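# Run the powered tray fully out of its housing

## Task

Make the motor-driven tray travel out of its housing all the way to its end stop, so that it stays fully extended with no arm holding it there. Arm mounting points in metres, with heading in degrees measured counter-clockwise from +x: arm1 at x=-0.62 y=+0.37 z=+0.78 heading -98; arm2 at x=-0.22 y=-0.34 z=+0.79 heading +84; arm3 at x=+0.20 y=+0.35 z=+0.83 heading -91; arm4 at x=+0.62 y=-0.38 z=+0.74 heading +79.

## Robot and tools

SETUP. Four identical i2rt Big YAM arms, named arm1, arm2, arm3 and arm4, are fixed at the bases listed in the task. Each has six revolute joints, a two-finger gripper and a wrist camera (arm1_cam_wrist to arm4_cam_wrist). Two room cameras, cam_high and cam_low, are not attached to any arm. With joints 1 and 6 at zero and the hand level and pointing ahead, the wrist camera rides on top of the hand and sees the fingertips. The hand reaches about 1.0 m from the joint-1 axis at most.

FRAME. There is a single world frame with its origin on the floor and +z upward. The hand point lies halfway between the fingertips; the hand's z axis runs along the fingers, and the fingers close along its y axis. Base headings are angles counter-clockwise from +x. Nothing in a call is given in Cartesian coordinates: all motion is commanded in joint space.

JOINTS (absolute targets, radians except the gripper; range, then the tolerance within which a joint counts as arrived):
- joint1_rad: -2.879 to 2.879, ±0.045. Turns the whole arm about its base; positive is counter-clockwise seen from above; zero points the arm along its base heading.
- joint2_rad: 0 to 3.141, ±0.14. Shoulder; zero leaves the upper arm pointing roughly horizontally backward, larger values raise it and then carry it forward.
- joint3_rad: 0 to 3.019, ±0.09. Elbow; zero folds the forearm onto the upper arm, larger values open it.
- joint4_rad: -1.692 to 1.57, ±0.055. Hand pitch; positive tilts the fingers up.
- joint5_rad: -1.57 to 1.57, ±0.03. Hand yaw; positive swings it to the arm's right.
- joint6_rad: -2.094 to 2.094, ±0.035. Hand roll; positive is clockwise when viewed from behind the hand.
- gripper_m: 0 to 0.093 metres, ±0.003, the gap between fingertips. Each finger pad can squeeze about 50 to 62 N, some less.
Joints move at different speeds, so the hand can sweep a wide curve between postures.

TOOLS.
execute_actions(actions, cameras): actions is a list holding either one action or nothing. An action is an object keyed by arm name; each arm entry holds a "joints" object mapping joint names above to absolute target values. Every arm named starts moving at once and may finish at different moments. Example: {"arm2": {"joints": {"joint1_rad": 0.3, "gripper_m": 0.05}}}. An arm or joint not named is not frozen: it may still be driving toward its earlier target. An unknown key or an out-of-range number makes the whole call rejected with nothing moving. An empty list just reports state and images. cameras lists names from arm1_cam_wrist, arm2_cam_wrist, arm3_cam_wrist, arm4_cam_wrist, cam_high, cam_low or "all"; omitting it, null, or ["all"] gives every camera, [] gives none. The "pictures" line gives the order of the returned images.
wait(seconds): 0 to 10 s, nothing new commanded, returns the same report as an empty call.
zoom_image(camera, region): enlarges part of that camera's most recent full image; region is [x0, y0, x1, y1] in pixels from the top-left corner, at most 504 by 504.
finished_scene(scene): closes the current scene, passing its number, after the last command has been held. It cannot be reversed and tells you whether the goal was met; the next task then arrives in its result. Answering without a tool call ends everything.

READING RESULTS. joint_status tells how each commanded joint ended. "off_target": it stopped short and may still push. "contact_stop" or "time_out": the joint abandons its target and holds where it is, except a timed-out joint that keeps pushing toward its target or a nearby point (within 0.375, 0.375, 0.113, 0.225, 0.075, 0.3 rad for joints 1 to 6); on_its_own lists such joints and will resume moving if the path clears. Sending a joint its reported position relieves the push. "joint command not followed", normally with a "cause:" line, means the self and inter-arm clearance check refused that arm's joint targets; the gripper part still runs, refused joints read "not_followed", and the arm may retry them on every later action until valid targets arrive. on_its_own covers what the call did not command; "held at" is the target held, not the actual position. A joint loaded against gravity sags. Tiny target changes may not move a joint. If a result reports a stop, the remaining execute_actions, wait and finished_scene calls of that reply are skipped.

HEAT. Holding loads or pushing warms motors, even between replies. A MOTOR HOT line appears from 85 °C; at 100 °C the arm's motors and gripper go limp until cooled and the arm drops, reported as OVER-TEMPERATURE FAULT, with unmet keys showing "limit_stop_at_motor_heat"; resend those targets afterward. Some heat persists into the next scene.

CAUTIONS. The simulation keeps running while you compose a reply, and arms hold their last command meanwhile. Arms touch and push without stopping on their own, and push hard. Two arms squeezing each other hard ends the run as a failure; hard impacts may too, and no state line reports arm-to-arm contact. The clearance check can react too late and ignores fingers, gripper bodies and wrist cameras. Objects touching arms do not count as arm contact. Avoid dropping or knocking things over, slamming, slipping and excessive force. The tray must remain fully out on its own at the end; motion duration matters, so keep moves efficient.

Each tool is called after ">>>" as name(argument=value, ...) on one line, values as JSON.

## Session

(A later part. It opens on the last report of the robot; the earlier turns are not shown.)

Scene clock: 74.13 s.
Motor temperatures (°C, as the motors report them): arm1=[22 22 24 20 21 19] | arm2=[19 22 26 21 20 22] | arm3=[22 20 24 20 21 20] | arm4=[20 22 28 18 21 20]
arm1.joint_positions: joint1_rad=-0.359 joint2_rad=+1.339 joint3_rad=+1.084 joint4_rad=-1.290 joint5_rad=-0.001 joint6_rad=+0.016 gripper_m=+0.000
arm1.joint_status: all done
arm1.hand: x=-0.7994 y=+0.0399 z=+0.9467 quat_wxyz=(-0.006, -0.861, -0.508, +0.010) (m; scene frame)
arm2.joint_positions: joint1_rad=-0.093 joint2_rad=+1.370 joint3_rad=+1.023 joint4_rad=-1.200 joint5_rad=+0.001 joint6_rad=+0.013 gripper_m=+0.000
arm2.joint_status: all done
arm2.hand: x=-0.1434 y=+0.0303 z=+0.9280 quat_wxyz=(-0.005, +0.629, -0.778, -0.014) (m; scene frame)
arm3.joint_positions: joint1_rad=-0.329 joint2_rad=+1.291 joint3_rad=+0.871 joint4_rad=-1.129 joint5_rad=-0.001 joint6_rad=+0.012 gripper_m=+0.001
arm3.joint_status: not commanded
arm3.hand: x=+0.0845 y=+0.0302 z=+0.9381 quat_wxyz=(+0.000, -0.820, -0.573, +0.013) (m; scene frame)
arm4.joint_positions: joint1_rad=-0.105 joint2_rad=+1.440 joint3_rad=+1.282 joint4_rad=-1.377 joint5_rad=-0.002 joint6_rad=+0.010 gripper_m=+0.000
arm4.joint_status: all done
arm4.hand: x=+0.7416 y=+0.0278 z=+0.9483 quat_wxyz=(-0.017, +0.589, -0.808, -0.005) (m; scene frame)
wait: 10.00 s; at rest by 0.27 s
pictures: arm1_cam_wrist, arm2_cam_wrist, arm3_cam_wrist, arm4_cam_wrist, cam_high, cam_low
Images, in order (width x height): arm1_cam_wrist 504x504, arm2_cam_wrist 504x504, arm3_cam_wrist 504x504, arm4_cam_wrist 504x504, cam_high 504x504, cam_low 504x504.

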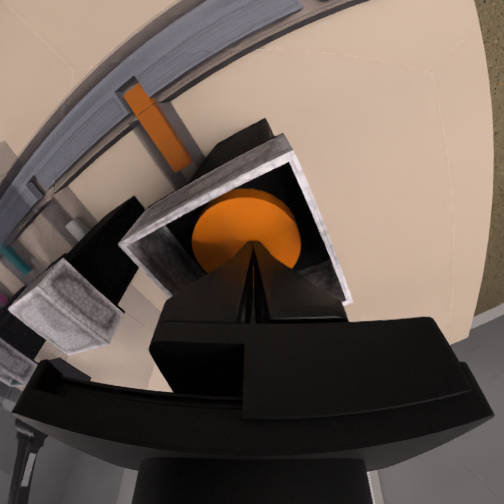

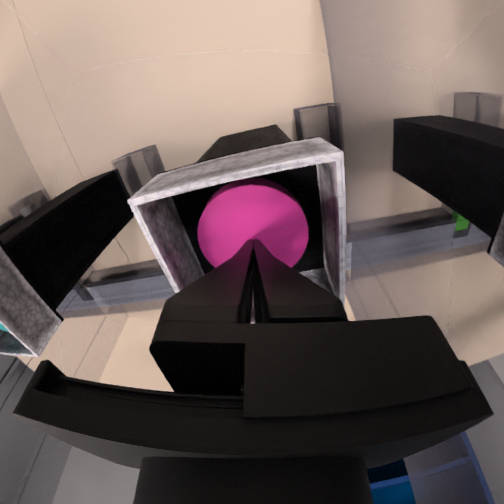

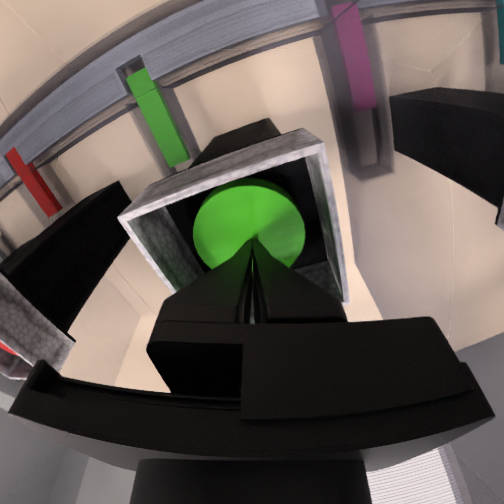

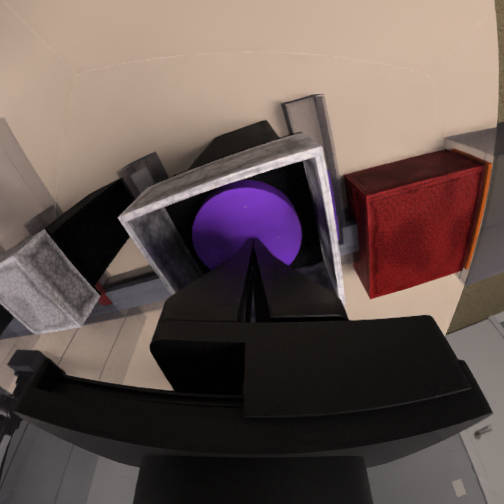

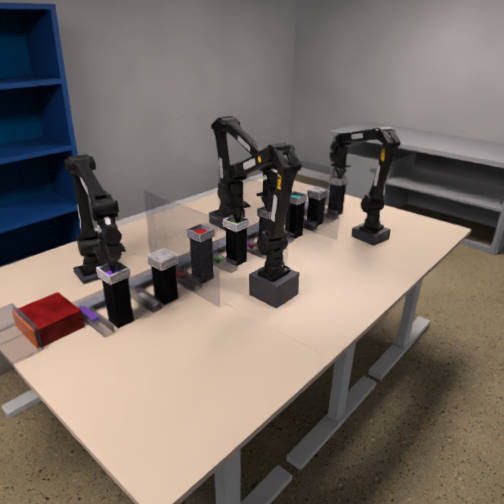

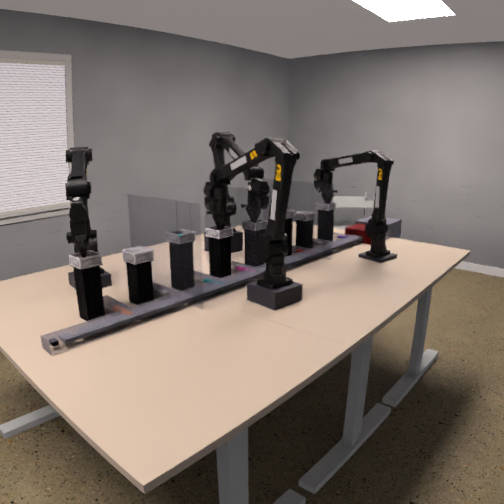

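>>> wait(seconds=10)

>>> wait(seconds=10)

>>> wait(seconds=10)

Scene clock: 84.87 s.
Motor temperatures (°C, as the motors report them): arm1=[22 22 23 20 21 19] | arm2=[19 21 25 21 20 22] | arm3=[22 20 23 20 21 20] | arm4=[20 22 27 18 21 20]
arm1.joint_positions: joint1_rad=-0.359 joint2_rad=+1.339 joint3_rad=+1.084 joint4_rad=-1.290 joint5_rad=-0.001 joint6_rad=+0.016 gripper_m=+0.000
arm1.joint_status: all done
arm1.hand: x=-0.7994 y=+0.0399 z=+0.9467 quat_wxyz=(-0.006, -0.861, -0.508, +0.010) (m; scene frame)
arm2.joint_positions: joint1_rad=-0.093 joint2_rad=+1.370 joint3_rad=+1.023 joint4_rad=-1.200 joint5_rad=+0.001 joint6_rad=+0.013 gripper_m=+0.000
arm2.joint_status: all done
arm2.hand: x=-0.1434 y=+0.0303 z=+0.9280 quat_wxyz=(-0.005, +0.629, -0.778, -0.014) (m; scene frame)
arm3.joint_positions: joint1_rad=-0.329 joint2_rad=+1.291 joint3_rad=+0.871 joint4_rad=-1.129 joint5_rad=-0.001 joint6_rad=+0.012 gripper_m=+0.001
arm3.joint_status: not commanded
arm3.hand: x=+0.0845 y=+0.0302 z=+0.9381 quat_wxyz=(+0.000, -0.820, -0.573, +0.013) (m; scene frame)
arm4.joint_positions: joint1_rad=-0.105 joint2_rad=+1.440 joint3_rad=+1.282 joint4_rad=-1.377 joint5_rad=-0.002 joint6_rad=+0.010 gripper_m=+0.000
arm4.joint_status: all done
arm4.hand: x=+0.7416 y=+0.0278 z=+0.9483 quat_wxyz=(-0.017, +0.589, -0.808, -0.005) (m; scene frame)
wait: 10.00 s; at rest from the start
pictures: arm1_cam_wrist, arm2_cam_wrist, arm3_cam_wrist, arm4_cam_wrist, cam_high, cam_low
Images, in order (width x height): arm1_cam_wrist 504x504, arm2_cam_wrist 504x504, arm3_cam_wrist 504x504, arm4_cam_wrist 504x504, cam_high 504x504, cam_low 504x504.

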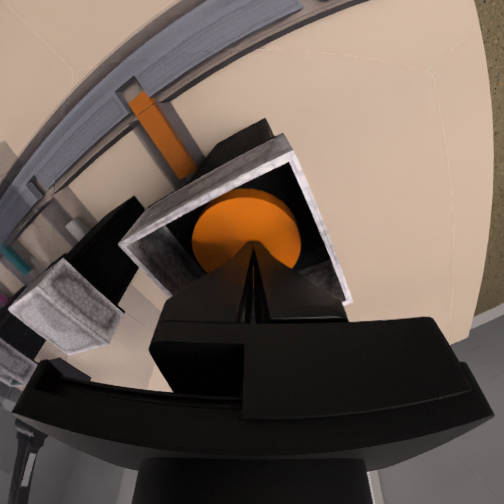

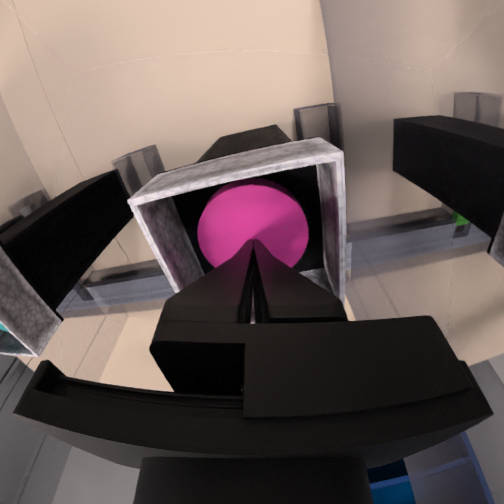

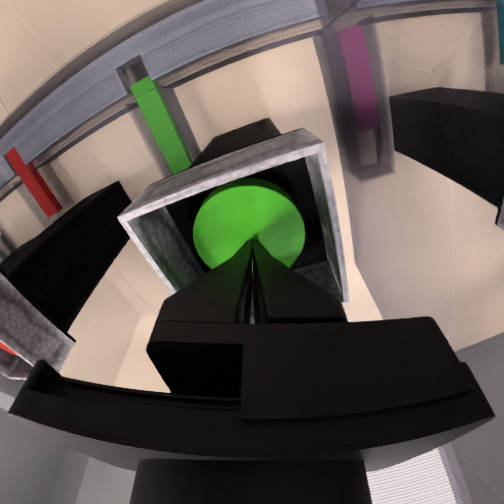

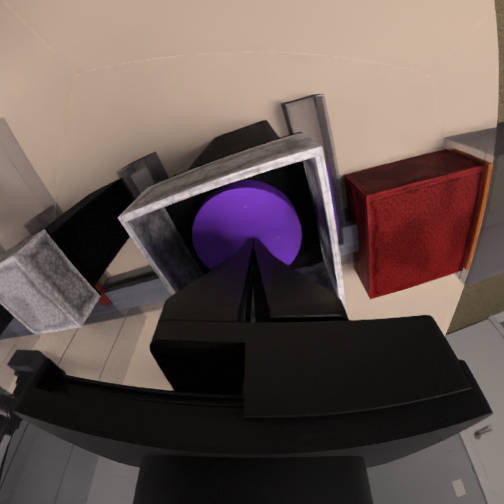

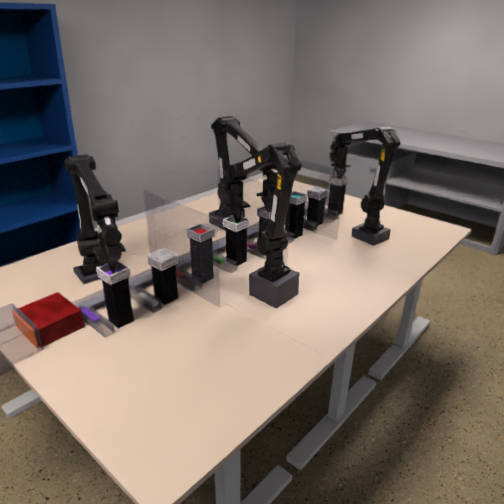

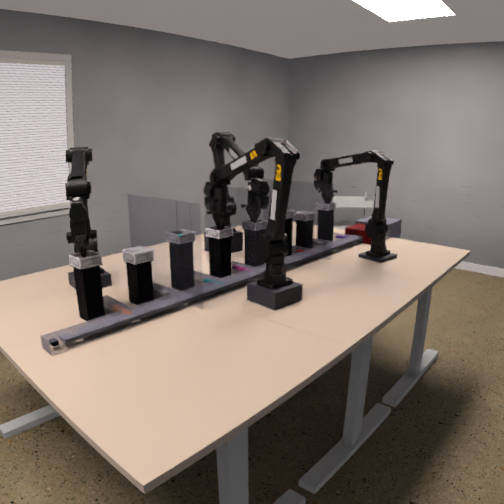

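Scene clock: 94.87 s.
Motor temperatures (°C, as the motors report them): arm1=[22 22 23 20 21 19] | arm2=[19 21 25 21 20 22] | arm3=[22 20 23 20 21 20] | arm4=[20 22 26 18 21 20]
arm1.joint_positions: joint1_rad=-0.359 joint2_rad=+1.339 joint3_rad=+1.084 joint4_rad=-1.290 joint5_rad=-0.001 joint6_rad=+0.016 gripper_m=+0.000
arm1.joint_status: all done
arm1.hand: x=-0.7994 y=+0.0399 z=+0.9467 quat_wxyz=(-0.006, -0.861, -0.508, +0.010) (m; scene frame)
arm2.joint_positions: joint1_rad=-0.093 joint2_rad=+1.370 joint3_rad=+1.023 joint4_rad=-1.200 joint5_rad=+0.001 joint6_rad=+0.013 gripper_m=+0.000
arm2.joint_status: all done
arm2.hand: x=-0.1434 y=+0.0303 z=+0.9280 quat_wxyz=(-0.005, +0.629, -0.778, -0.014) (m; scene frame)
arm3.joint_positions: joint1_rad=-0.329 joint2_rad=+1.291 joint3_rad=+0.871 joint4_rad=-1.129 joint5_rad=-0.001 joint6_rad=+0.012 gripper_m=+0.001
arm3.joint_status: not commanded
arm3.hand: x=+0.0845 y=+0.0302 z=+0.9381 quat_wxyz=(+0.000, -0.820, -0.573, +0.013) (m; scene frame)
arm4.joint_positions: joint1_rad=-0.105 joint2_rad=+1.440 joint3_rad=+1.282 joint4_rad=-1.377 joint5_rad=-0.002 joint6_rad=+0.010 gripper_m=+0.000
arm4.joint_status: all done
arm4.hand: x=+0.7416 y=+0.0278 z=+0.9483 quat_wxyz=(-0.017, +0.589, -0.808, -0.005) (m; scene frame)
wait: 10.00 s; at rest by 0.27 s
pictures: arm1_cam_wrist, arm2_cam_wrist, arm3_cam_wrist, arm4_cam_wrist, cam_high, cam_low
Images, in order (width x height): arm1_cam_wrist 504x504, arm2_cam_wrist 504x504, arm3_cam_wrist 504x504, arm4_cam_wrist 504x504, cam_high 504x504, cam_low 504x504.

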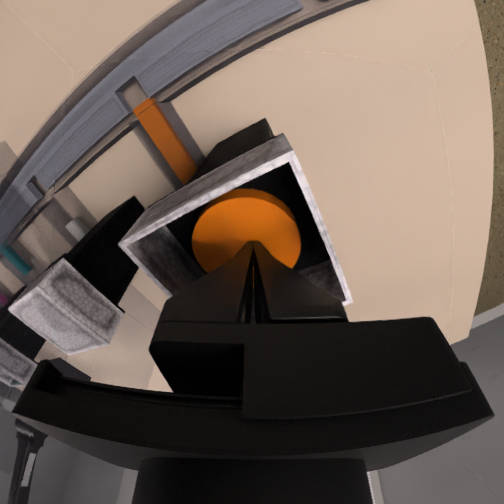

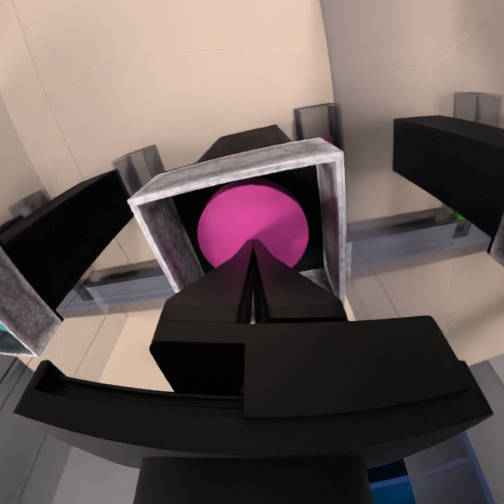

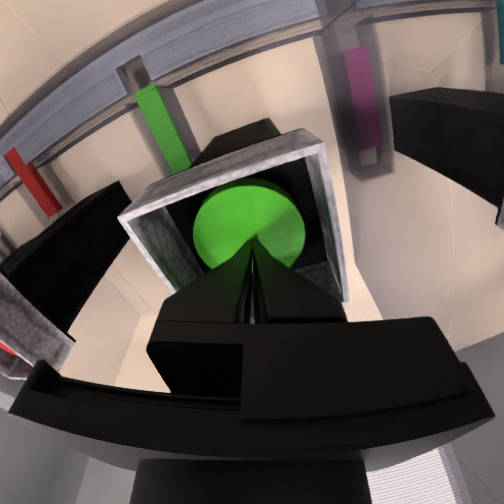

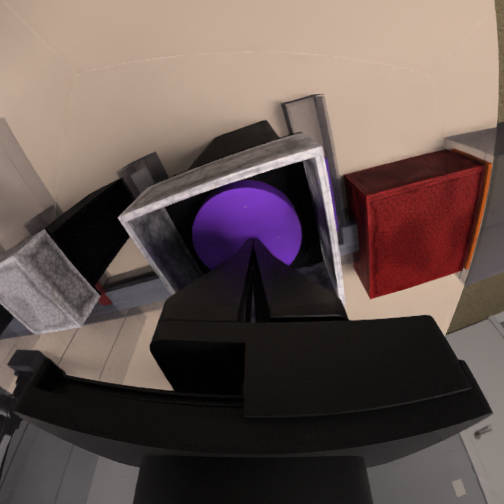

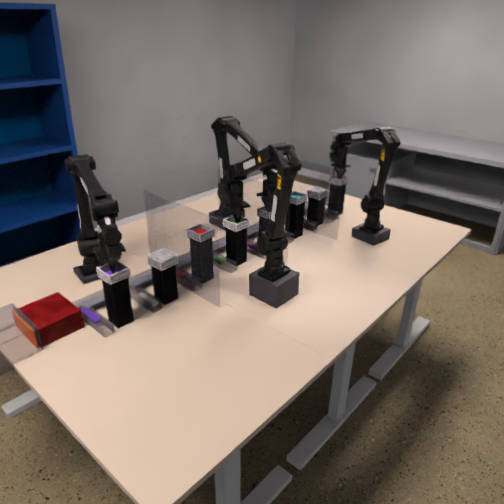

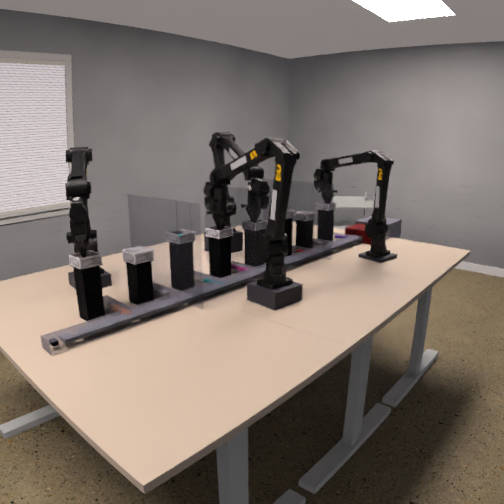

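Scene clock: 104.87 s.
Motor temperatures (°C, as the motors report them): arm1=[22 22 23 20 21 19] | arm2=[19 21 25 21 20 22] | arm3=[22 20 23 20 21 20] | arm4=[20 22 26 18 21 20]
arm1.joint_positions: joint1_rad=-0.359 joint2_rad=+1.339 joint3_rad=+1.084 joint4_rad=-1.290 joint5_rad=-0.001 joint6_rad=+0.016 gripper_m=+0.000
arm1.joint_status: all done
arm1.hand: x=-0.7994 y=+0.0399 z=+0.9467 quat_wxyz=(-0.006, -0.861, -0.508, +0.010) (m; scene frame)
arm2.joint_positions: joint1_rad=-0.093 joint2_rad=+1.370 joint3_rad=+1.023 joint4_rad=-1.200 joint5_rad=+0.001 joint6_rad=+0.013 gripper_m=+0.000
arm2.joint_status: all done
arm2.hand: x=-0.1434 y=+0.0303 z=+0.9280 quat_wxyz=(-0.005, +0.629, -0.778, -0.014) (m; scene frame)
arm3.joint_positions: joint1_rad=-0.329 joint2_rad=+1.291 joint3_rad=+0.871 joint4_rad=-1.129 joint5_rad=-0.001 joint6_rad=+0.012 gripper_m=+0.001
arm3.joint_status: not commanded
arm3.hand: x=+0.0845 y=+0.0302 z=+0.9381 quat_wxyz=(+0.000, -0.820, -0.573, +0.013) (m; scene frame)
arm4.joint_positions: joint1_rad=-0.105 joint2_rad=+1.440 joint3_rad=+1.282 joint4_rad=-1.377 joint5_rad=-0.002 joint6_rad=+0.010 gripper_m=+0.000
arm4.joint_status: all done
arm4.hand: x=+0.7416 y=+0.0278 z=+0.9483 quat_wxyz=(-0.017, +0.589, -0.808, -0.005) (m; scene frame)
wait: 10.00 s; at rest by 0.27 s
pictures: arm1_cam_wrist, arm2_cam_wrist, arm3_cam_wrist, arm4_cam_wrist, cam_high, cam_low
Images, in order (width x height): arm1_cam_wrist 504x504, arm2_cam_wrist 504x504, arm3_cam_wrist 504x504, arm4_cam_wrist 504x504, cam_high 504x504, cam_low 504x504.

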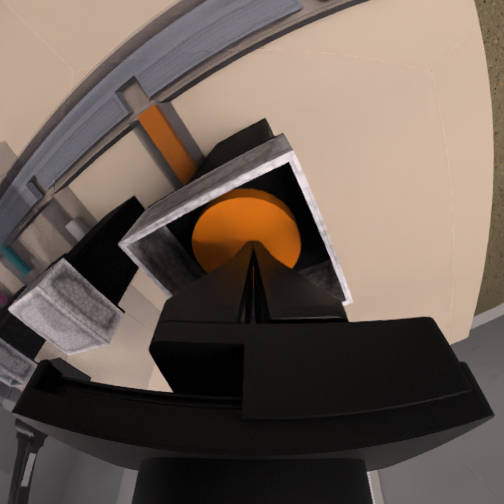

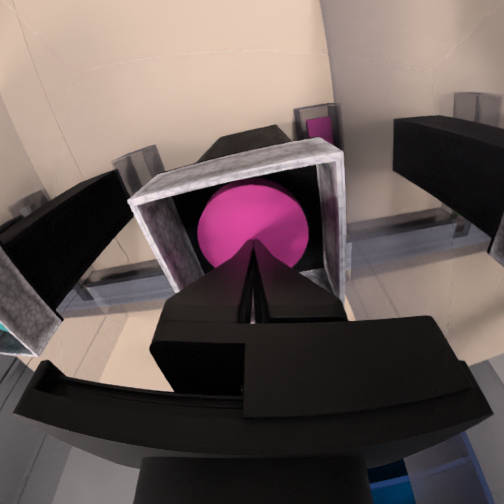

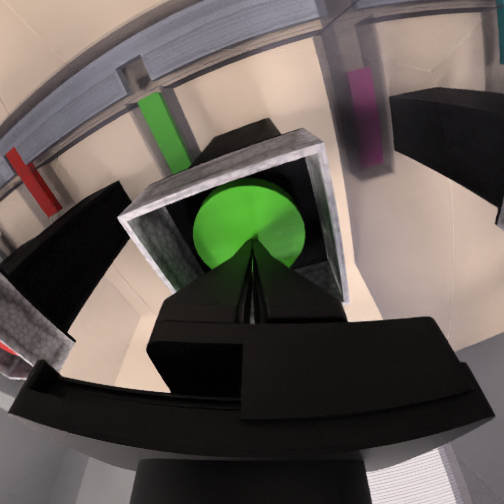

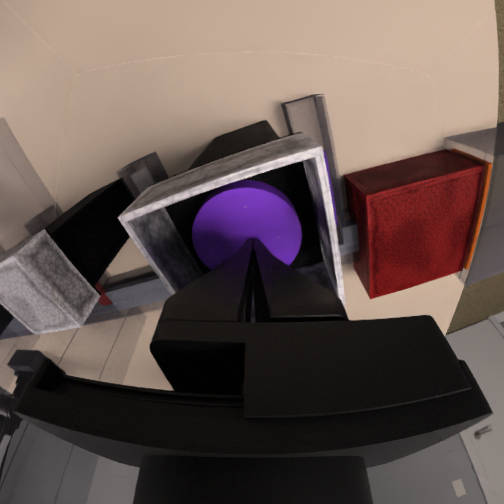

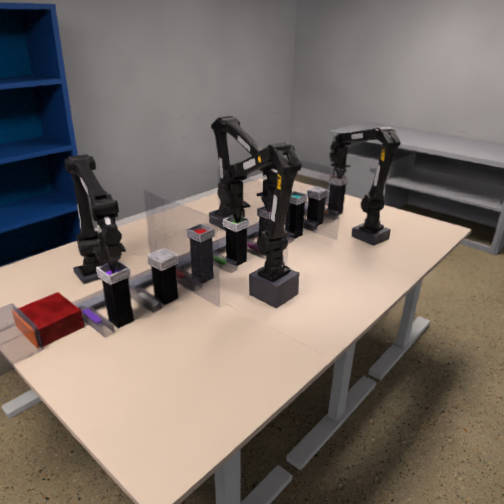

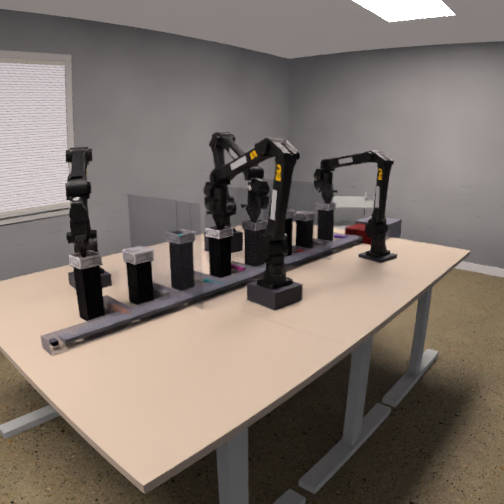

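>>> execute_actions(actions=[{"arm2":{"joints":{"joint2_rad":1.37,"joint3_rad":1.26,"joint4_rad":-1.43}}}], cameras=[])

>>> execute_actions(actions=[{"arm2":{"joints":{"joint1_rad":0.46}}}], cameras=["arm2_cam_wrist"])

>>> execute_actions(actions=[{"arm2":{"joints":{"joint2_rad":1.435,"joint3_rad":1.055,"joint4_rad":-1.215}}}], cameras=["arm2_cam_wrist","arm3_cam_wrist","arm1_cam_wrist"])

Scene clock: 109.57 s.
Motor temperatures (°C, as the motors report them): arm1=[22 22 23 20 21 19] | arm2=[19 22 25 21 20 22] | arm3=[22 20 23 20 21 20] | arm4=[20 22 26 18 21 20]
arm1.joint_positions: joint1_rad=-0.359 joint2_rad=+1.339 joint3_rad=+1.084 joint4_rad=-1.290 joint5_rad=-0.001 joint6_rad=+0.016 gripper_m=+0.000
arm1.joint_status: not commanded
arm1.hand: x=-0.7994 y=+0.0399 z=+0.9467 quat_wxyz=(-0.006, -0.861, -0.508, +0.010) (m; scene frame)
arm2.joint_positions: joint1_rad=-0.093 joint2_rad=+1.365 joint3_rad=+1.225 joint4_rad=-1.413 joint5_rad=+0.001 joint6_rad=+0.013 gripper_m=+0.000
arm2.joint_status: all done
arm2.hand: x=-0.1392 y=+0.0453 z=+1.0048 quat_wxyz=(-0.003, +0.629, -0.778, -0.012) (m; scene frame)
arm3.joint_positions: joint1_rad=-0.329 joint2_rad=+1.291 joint3_rad=+0.871 joint4_rad=-1.129 joint5_rad=-0.001 joint6_rad=+0.012 gripper_m=+0.001
arm3.joint_status: not commanded
arm3.hand: x=+0.0845 y=+0.0302 z=+0.9381 quat_wxyz=(+0.000, -0.820, -0.573, +0.013) (m; scene frame)
arm4.joint_positions: joint1_rad=-0.105 joint2_rad=+1.440 joint3_rad=+1.282 joint4_rad=-1.377 joint5_rad=-0.002 joint6_rad=+0.010 gripper_m=+0.000
arm4.joint_status: not commanded
arm4.hand: x=+0.7416 y=+0.0278 z=+0.9483 quat_wxyz=(-0.017, +0.589, -0.808, -0.005) (m; scene frame)
pictures: none
No camera images: the call's "cameras" was empty. Leave "cameras" out to get every camera's image.

Scene clock: 110.77 s.
Motor temperatures (°C, as the motors report them): arm1=[22 22 23 20 21 19] | arm2=[19 22 25 21 20 22] | arm3=[22 20 23 20 21 20] | arm4=[20 22 26 18 21 20]
arm1.joint_positions: joint1_rad=-0.359 joint2_rad=+1.339 joint3_rad=+1.084 joint4_rad=-1.290 joint5_rad=-0.001 joint6_rad=+0.016 gripper_m=+0.000
arm1.joint_status: not commanded
arm1.hand: x=-0.7994 y=+0.0399 z=+0.9467 quat_wxyz=(-0.006, -0.861, -0.508, +0.010) (m; scene frame)
arm2.joint_positions: joint1_rad=+0.464 joint2_rad=+1.365 joint3_rad=+1.225 joint4_rad=-1.413 joint5_rad=-0.001 joint6_rad=+0.013 gripper_m=+0.000
arm2.joint_status: all done
arm2.hand: x=-0.3553 y=+0.0280 z=+1.0078 quat_wxyz=(-0.003, +0.818, -0.575, -0.015) (m; scene frame)
arm3.joint_positions: joint1_rad=-0.329 joint2_rad=+1.291 joint3_rad=+0.871 joint4_rad=-1.129 joint5_rad=-0.001 joint6_rad=+0.012 gripper_m=+0.001
arm3.joint_status: not commanded
arm3.hand: x=+0.0845 y=+0.0302 z=+0.9381 quat_wxyz=(+0.000, -0.820, -0.573, +0.013) (m; scene frame)
arm4.joint_positions: joint1_rad=-0.105 joint2_rad=+1.440 joint3_rad=+1.282 joint4_rad=-1.377 joint5_rad=-0.002 joint6_rad=+0.010 gripper_m=+0.000
arm4.joint_status: not commanded
arm4.hand: x=+0.7416 y=+0.0278 z=+0.9483 quat_wxyz=(-0.017, +0.589, -0.808, -0.005) (m; scene frame)
pictures: arm2_cam_wrist
Images, in order (width x height): arm2_cam_wrist 504x504.

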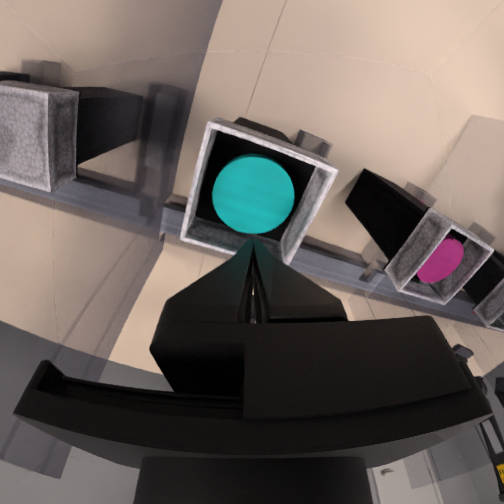

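Scene clock: 111.67 s.
Motor temperatures (°C, as the motors report them): arm1=[22 22 23 20 21 19] | arm2=[19 22 25 21 20 22] | arm3=[22 20 23 20 21 20] | arm4=[20 22 26 18 21 20]
arm1.joint_positions: joint1_rad=-0.359 joint2_rad=+1.339 joint3_rad=+1.084 joint4_rad=-1.290 joint5_rad=-0.001 joint6_rad=+0.016 gripper_m=+0.000
arm1.joint_status: not commanded
arm1.hand: x=-0.7994 y=+0.0399 z=+0.9467 quat_wxyz=(-0.006, -0.861, -0.508, +0.010) (m; scene frame)
arm2.joint_positions: joint1_rad=+0.464 joint2_rad=+1.398 joint3_rad=+1.090 joint4_rad=-1.239 joint5_rad=-0.001 joint6_rad=+0.013 gripper_m=+0.000
arm2.joint_status: all done
arm2.hand: x=-0.3561 y=+0.0280 z=+0.9451 quat_wxyz=(-0.004, +0.818, -0.575, -0.017) (m; scene frame)
arm3.joint_positions: joint1_rad=-0.329 joint2_rad=+1.291 joint3_rad=+0.871 joint4_rad=-1.129 joint5_rad=-0.001 joint6_rad=+0.012 gripper_m=+0.001
arm3.joint_status: not commanded
arm3.hand: x=+0.0845 y=+0.0302 z=+0.9381 quat_wxyz=(+0.000, -0.820, -0.573, +0.013) (m; scene frame)
arm4.joint_positions: joint1_rad=-0.105 joint2_rad=+1.440 joint3_rad=+1.282 joint4_rad=-1.377 joint5_rad=-0.002 joint6_rad=+0.010 gripper_m=+0.000
arm4.joint_status: not commanded
arm4.hand: x=+0.7416 y=+0.0278 z=+0.9483 quat_wxyz=(-0.017, +0.589, -0.808, -0.005) (m; scene frame)
pictures: arm1_cam_wrist, arm2_cam_wrist, arm3_cam_wrist
Images, in order (width x height): arm1_cam_wrist 504x504, arm2_cam_wrist 504x504, arm3_cam_wrist 504x504.

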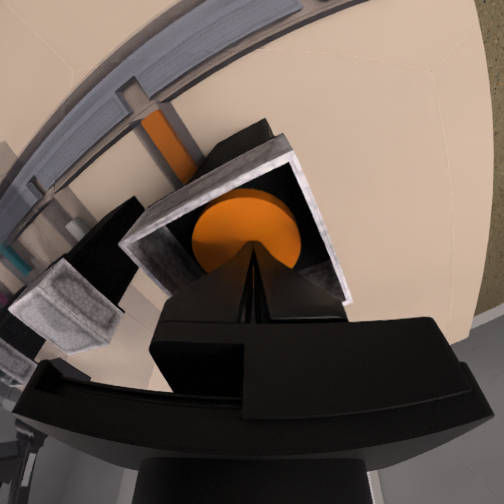

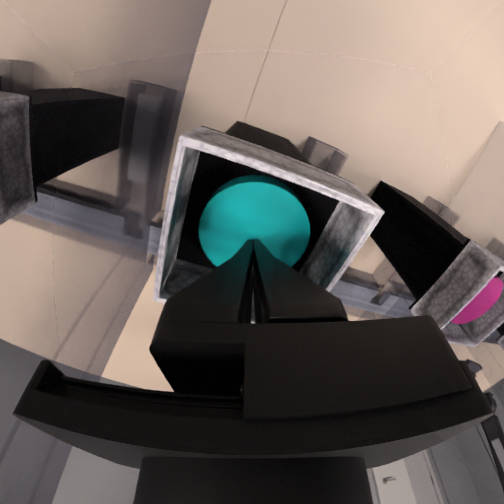

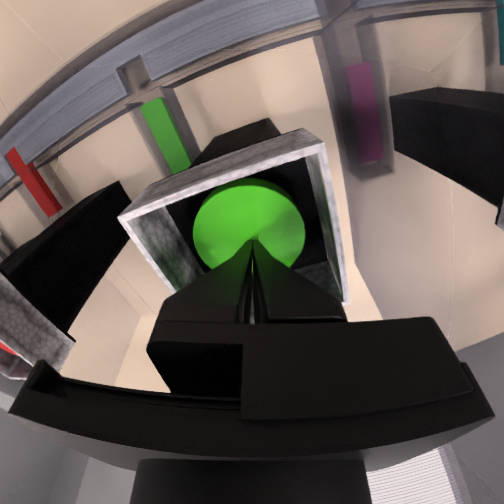

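>>> wait(seconds=10)

Scene clock: 122.07 s.
Motor temperatures (°C, as the motors report them): arm1=[22 22 23 20 21 19] | arm2=[19 22 25 21 20 22] | arm3=[22 20 23 20 21 20] | arm4=[20 22 26 18 21 20]
arm1.joint_positions: joint1_rad=-0.359 joint2_rad=+1.339 joint3_rad=+1.084 joint4_rad=-1.290 joint5_rad=-0.001 joint6_rad=+0.016 gripper_m=+0.000
arm1.joint_status: not commanded
arm1.hand: x=-0.7994 y=+0.0399 z=+0.9467 quat_wxyz=(-0.006, -0.861, -0.508, +0.010) (m; scene frame)
arm2.joint_positions: joint1_rad=+0.464 joint2_rad=+1.398 joint3_rad=+1.090 joint4_rad=-1.239 joint5_rad=-0.001 joint6_rad=+0.013 gripper_m=+0.000
arm2.joint_status: all done
arm2.hand: x=-0.3561 y=+0.0280 z=+0.9451 quat_wxyz=(-0.004, +0.818, -0.575, -0.017) (m; scene frame)
arm3.joint_positions: joint1_rad=-0.329 joint2_rad=+1.291 joint3_rad=+0.871 joint4_rad=-1.129 joint5_rad=-0.001 joint6_rad=+0.012 gripper_m=+0.001
arm3.joint_status: not commanded
arm3.hand: x=+0.0845 y=+0.0302 z=+0.9381 quat_wxyz=(+0.000, -0.820, -0.573, +0.013) (m; scene frame)
arm4.joint_positions: joint1_rad=-0.105 joint2_rad=+1.440 joint3_rad=+1.282 joint4_rad=-1.377 joint5_rad=-0.002 joint6_rad=+0.010 gripper_m=+0.000
arm4.joint_status: not commanded
arm4.hand: x=+0.7416 y=+0.0278 z=+0.9483 quat_wxyz=(-0.017, +0.589, -0.808, -0.005) (m; scene frame)
wait: 10.00 s; at rest from the start
pictures: arm1_cam_wrist, arm2_cam_wrist, arm3_cam_wrist, arm4_cam_wrist, cam_high, cam_low
Images, in order (width x height): arm1_cam_wrist 504x504, arm2_cam_wrist 504x504, arm3_cam_wrist 504x504, arm4_cam_wrist 504x504, cam_high 504x504, cam_low 504x504.

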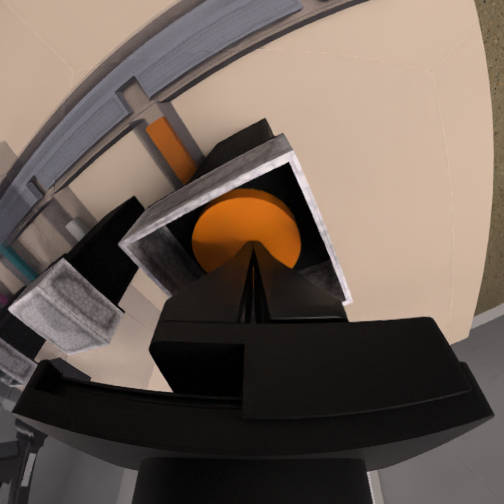

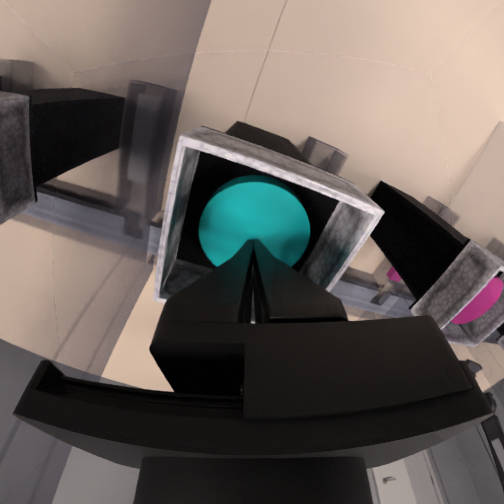

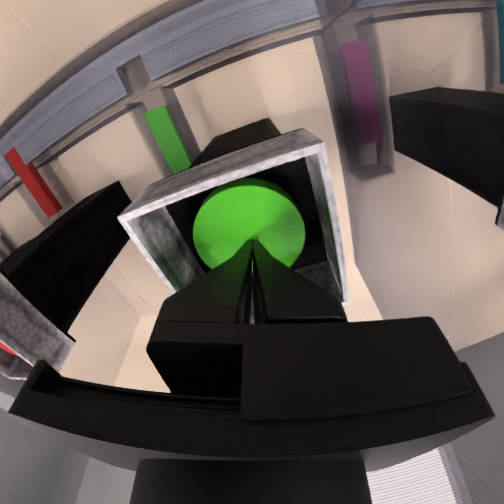

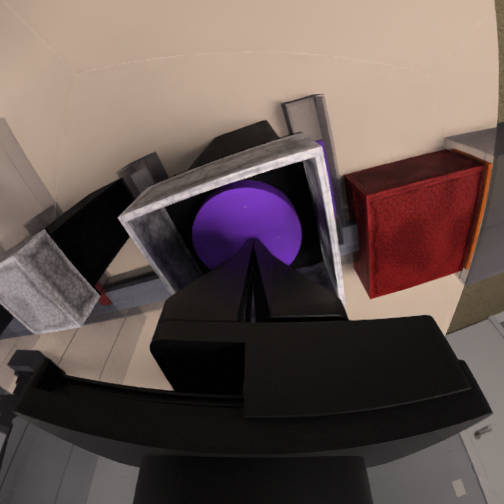

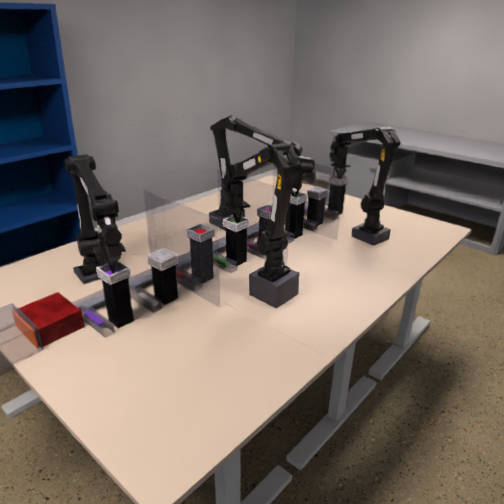

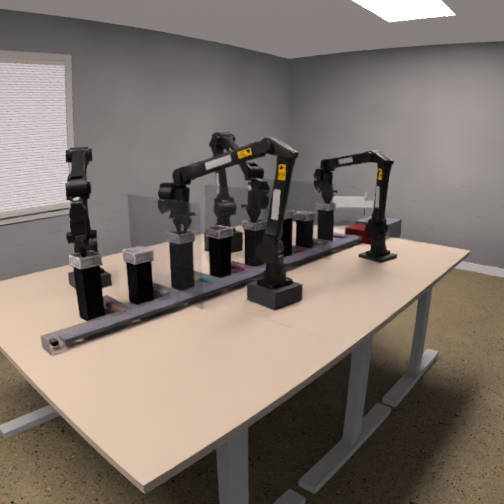

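Return rate equals retract rate. Teal looks slow. Keep holding.

>>> wait(seconds=10)

Scene clock: 132.80 s.
Motor temperatures (°C, as the motors report them): arm1=[22 22 23 20 21 19] | arm2=[19 22 25 21 20 22] | arm3=[22 20 23 20 21 20] | arm4=[20 22 26 18 21 20]
arm1.joint_positions: joint1_rad=-0.359 joint2_rad=+1.339 joint3_rad=+1.084 joint4_rad=-1.290 joint5_rad=-0.001 joint6_rad=+0.016 gripper_m=+0.000
arm1.joint_status: not commanded
arm1.hand: x=-0.7994 y=+0.0399 z=+0.9467 quat_wxyz=(-0.006, -0.861, -0.508, +0.010) (m; scene frame)
arm2.joint_positions: joint1_rad=+0.464 joint2_rad=+1.398 joint3_rad=+1.090 joint4_rad=-1.239 joint5_rad=-0.001 joint6_rad=+0.013 gripper_m=+0.000
arm2.joint_status: all done
arm2.hand: x=-0.3561 y=+0.0280 z=+0.9451 quat_wxyz=(-0.004, +0.818, -0.575, -0.017) (m; scene frame)
arm3.joint_positions: joint1_rad=-0.329 joint2_rad=+1.291 joint3_rad=+0.871 joint4_rad=-1.129 joint5_rad=-0.001 joint6_rad=+0.012 gripper_m=+0.001
arm3.joint_status: not commanded
arm3.hand: x=+0.0845 y=+0.0302 z=+0.9381 quat_wxyz=(+0.000, -0.820, -0.573, +0.013) (m; scene frame)
arm4.joint_positions: joint1_rad=-0.105 joint2_rad=+1.440 joint3_rad=+1.282 joint4_rad=-1.377 joint5_rad=-0.002 joint6_rad=+0.010 gripper_m=+0.000
arm4.joint_status: not commanded
arm4.hand: x=+0.7416 y=+0.0278 z=+0.9483 quat_wxyz=(-0.017, +0.589, -0.808, -0.005) (m; scene frame)
wait: 10.00 s; at rest from the start
pictures: arm1_cam_wrist, arm2_cam_wrist, arm3_cam_wrist, arm4_cam_wrist, cam_high, cam_low
Images, in order (width x height): arm1_cam_wrist 504x504, arm2_cam_wrist 504x504, arm3_cam_wrist 504x504, arm4_cam_wrist 504x504, cam_high 504x504, cam_low 504x504.

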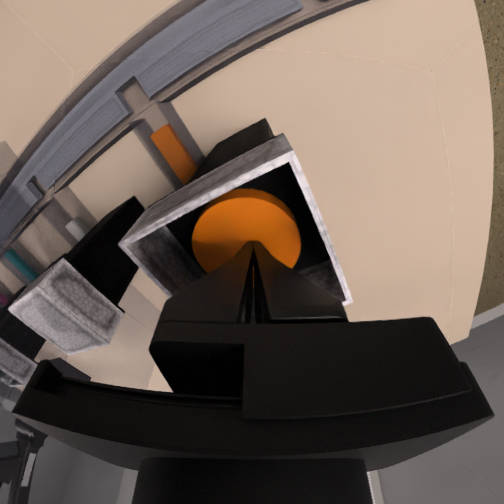

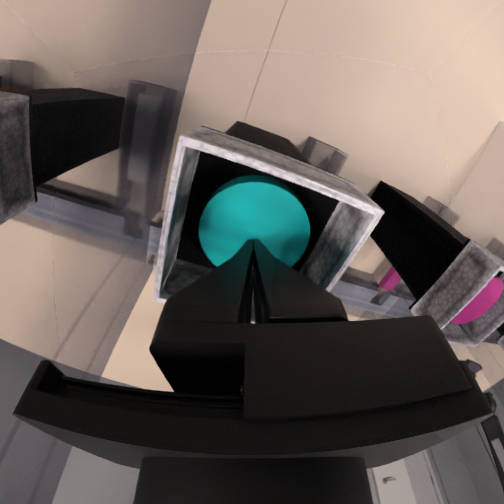

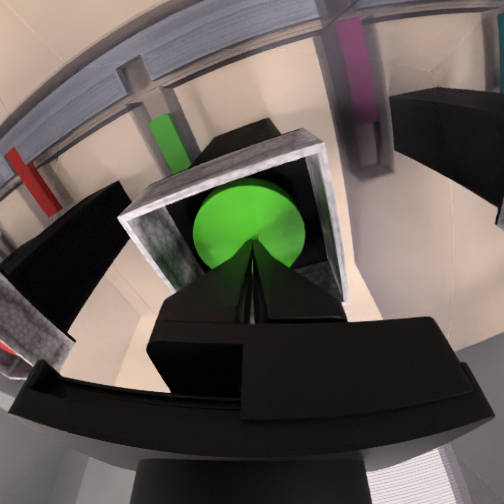

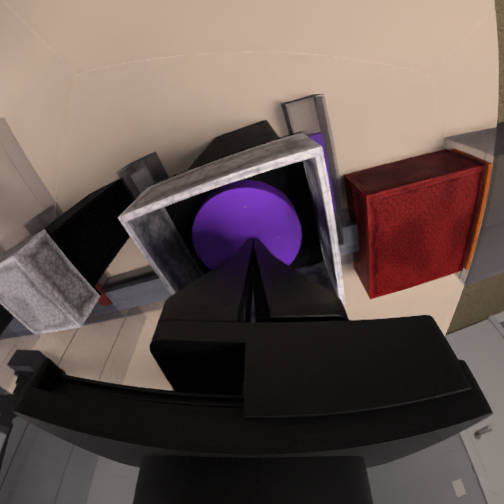

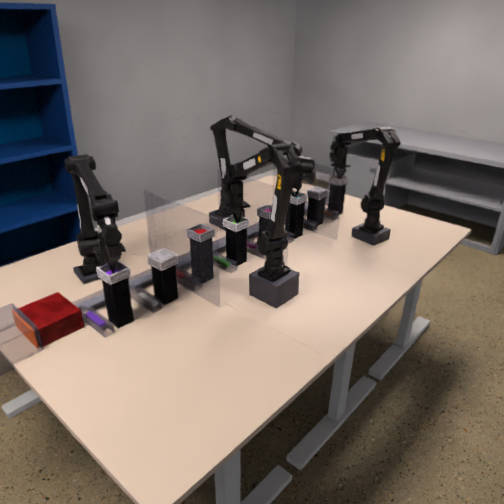

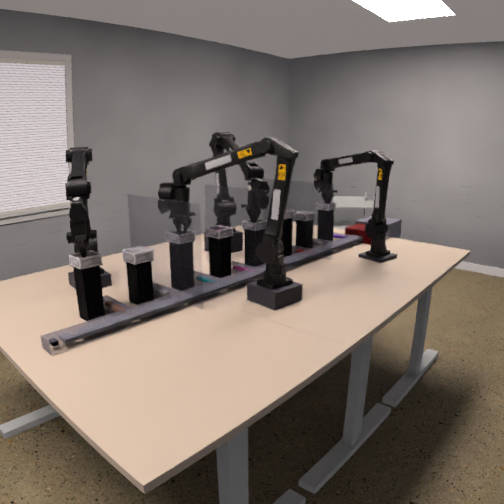

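>>> wait(seconds=10)

Scene clock: 143.07 s.
Motor temperatures (°C, as the motors report them): arm1=[22 22 23 20 21 19] | arm2=[19 22 24 21 20 22] | arm3=[22 20 23 20 21 20] | arm4=[20 22 26 18 21 20]
arm1.joint_positions: joint1_rad=-0.359 joint2_rad=+1.339 joint3_rad=+1.084 joint4_rad=-1.290 joint5_rad=-0.001 joint6_rad=+0.016 gripper_m=+0.000
arm1.joint_status: not commanded
arm1.hand: x=-0.7994 y=+0.0399 z=+0.9467 quat_wxyz=(-0.006, -0.861, -0.508, +0.010) (m; scene frame)
arm2.joint_positions: joint1_rad=+0.464 joint2_rad=+1.398 joint3_rad=+1.090 joint4_rad=-1.239 joint5_rad=-0.001 joint6_rad=+0.013 gripper_m=+0.000
arm2.joint_status: all done
arm2.hand: x=-0.3561 y=+0.0280 z=+0.9451 quat_wxyz=(-0.004, +0.818, -0.575, -0.017) (m; scene frame)
arm3.joint_positions: joint1_rad=-0.329 joint2_rad=+1.291 joint3_rad=+0.871 joint4_rad=-1.129 joint5_rad=-0.001 joint6_rad=+0.012 gripper_m=+0.001
arm3.joint_status: not commanded
arm3.hand: x=+0.0845 y=+0.0302 z=+0.9381 quat_wxyz=(+0.000, -0.820, -0.573, +0.013) (m; scene frame)
arm4.joint_positions: joint1_rad=-0.105 joint2_rad=+1.440 joint3_rad=+1.282 joint4_rad=-1.377 joint5_rad=-0.002 joint6_rad=+0.010 gripper_m=+0.000
arm4.joint_status: not commanded
arm4.hand: x=+0.7416 y=+0.0278 z=+0.9483 quat_wxyz=(-0.017, +0.589, -0.808, -0.005) (m; scene frame)
wait: 10.00 s; at rest from the start
pictures: arm1_cam_wrist, arm2_cam_wrist, arm3_cam_wrist, arm4_cam_wrist, cam_high, cam_low
Images, in order (width x height): arm1_cam_wrist 504x504, arm2_cam_wrist 504x504, arm3_cam_wrist 504x504, arm4_cam_wrist 504x504, cam_high 504x504, cam_low 504x504.

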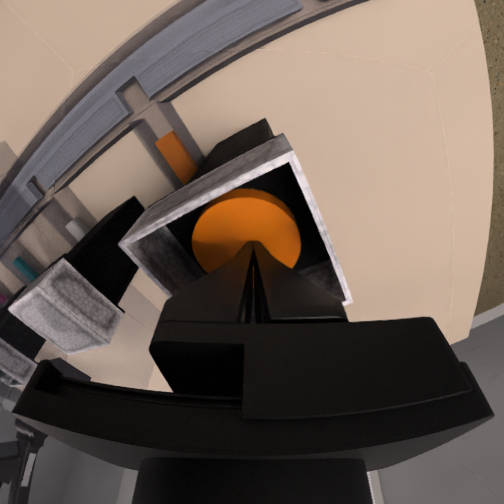

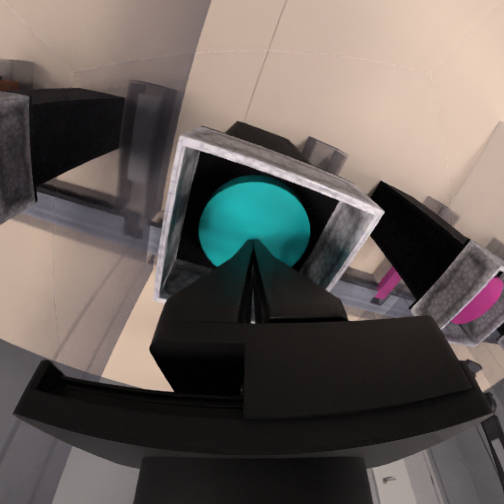

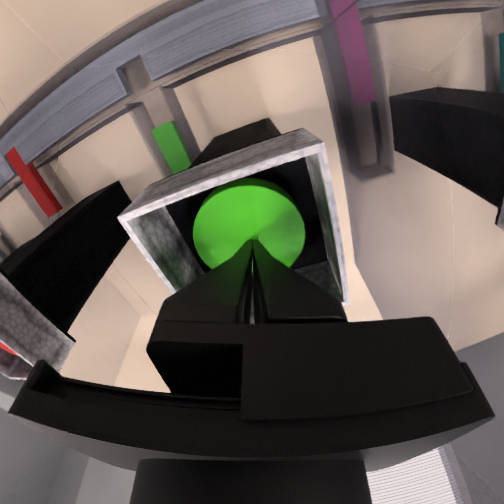

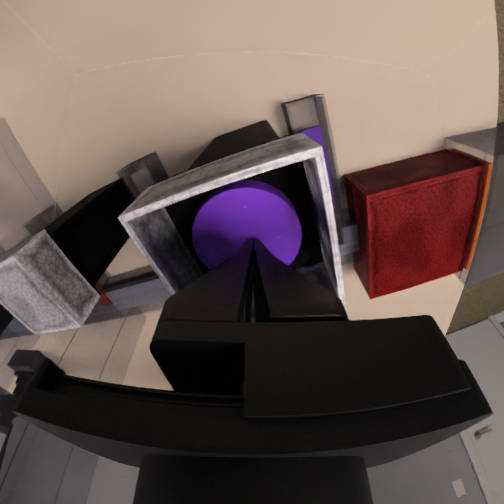

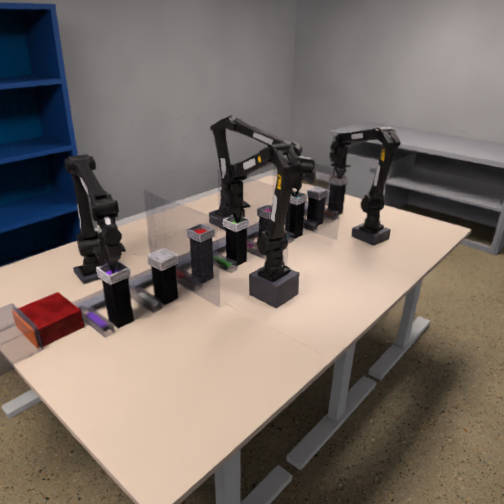

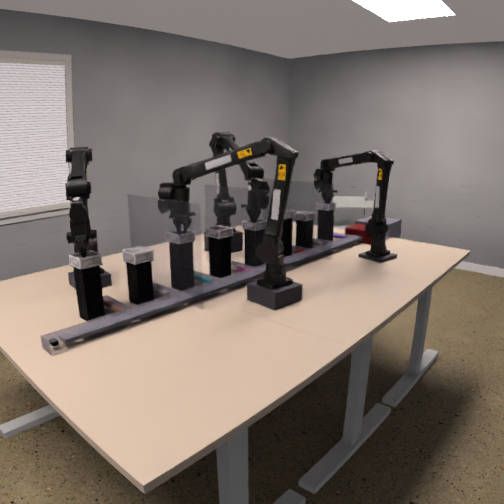

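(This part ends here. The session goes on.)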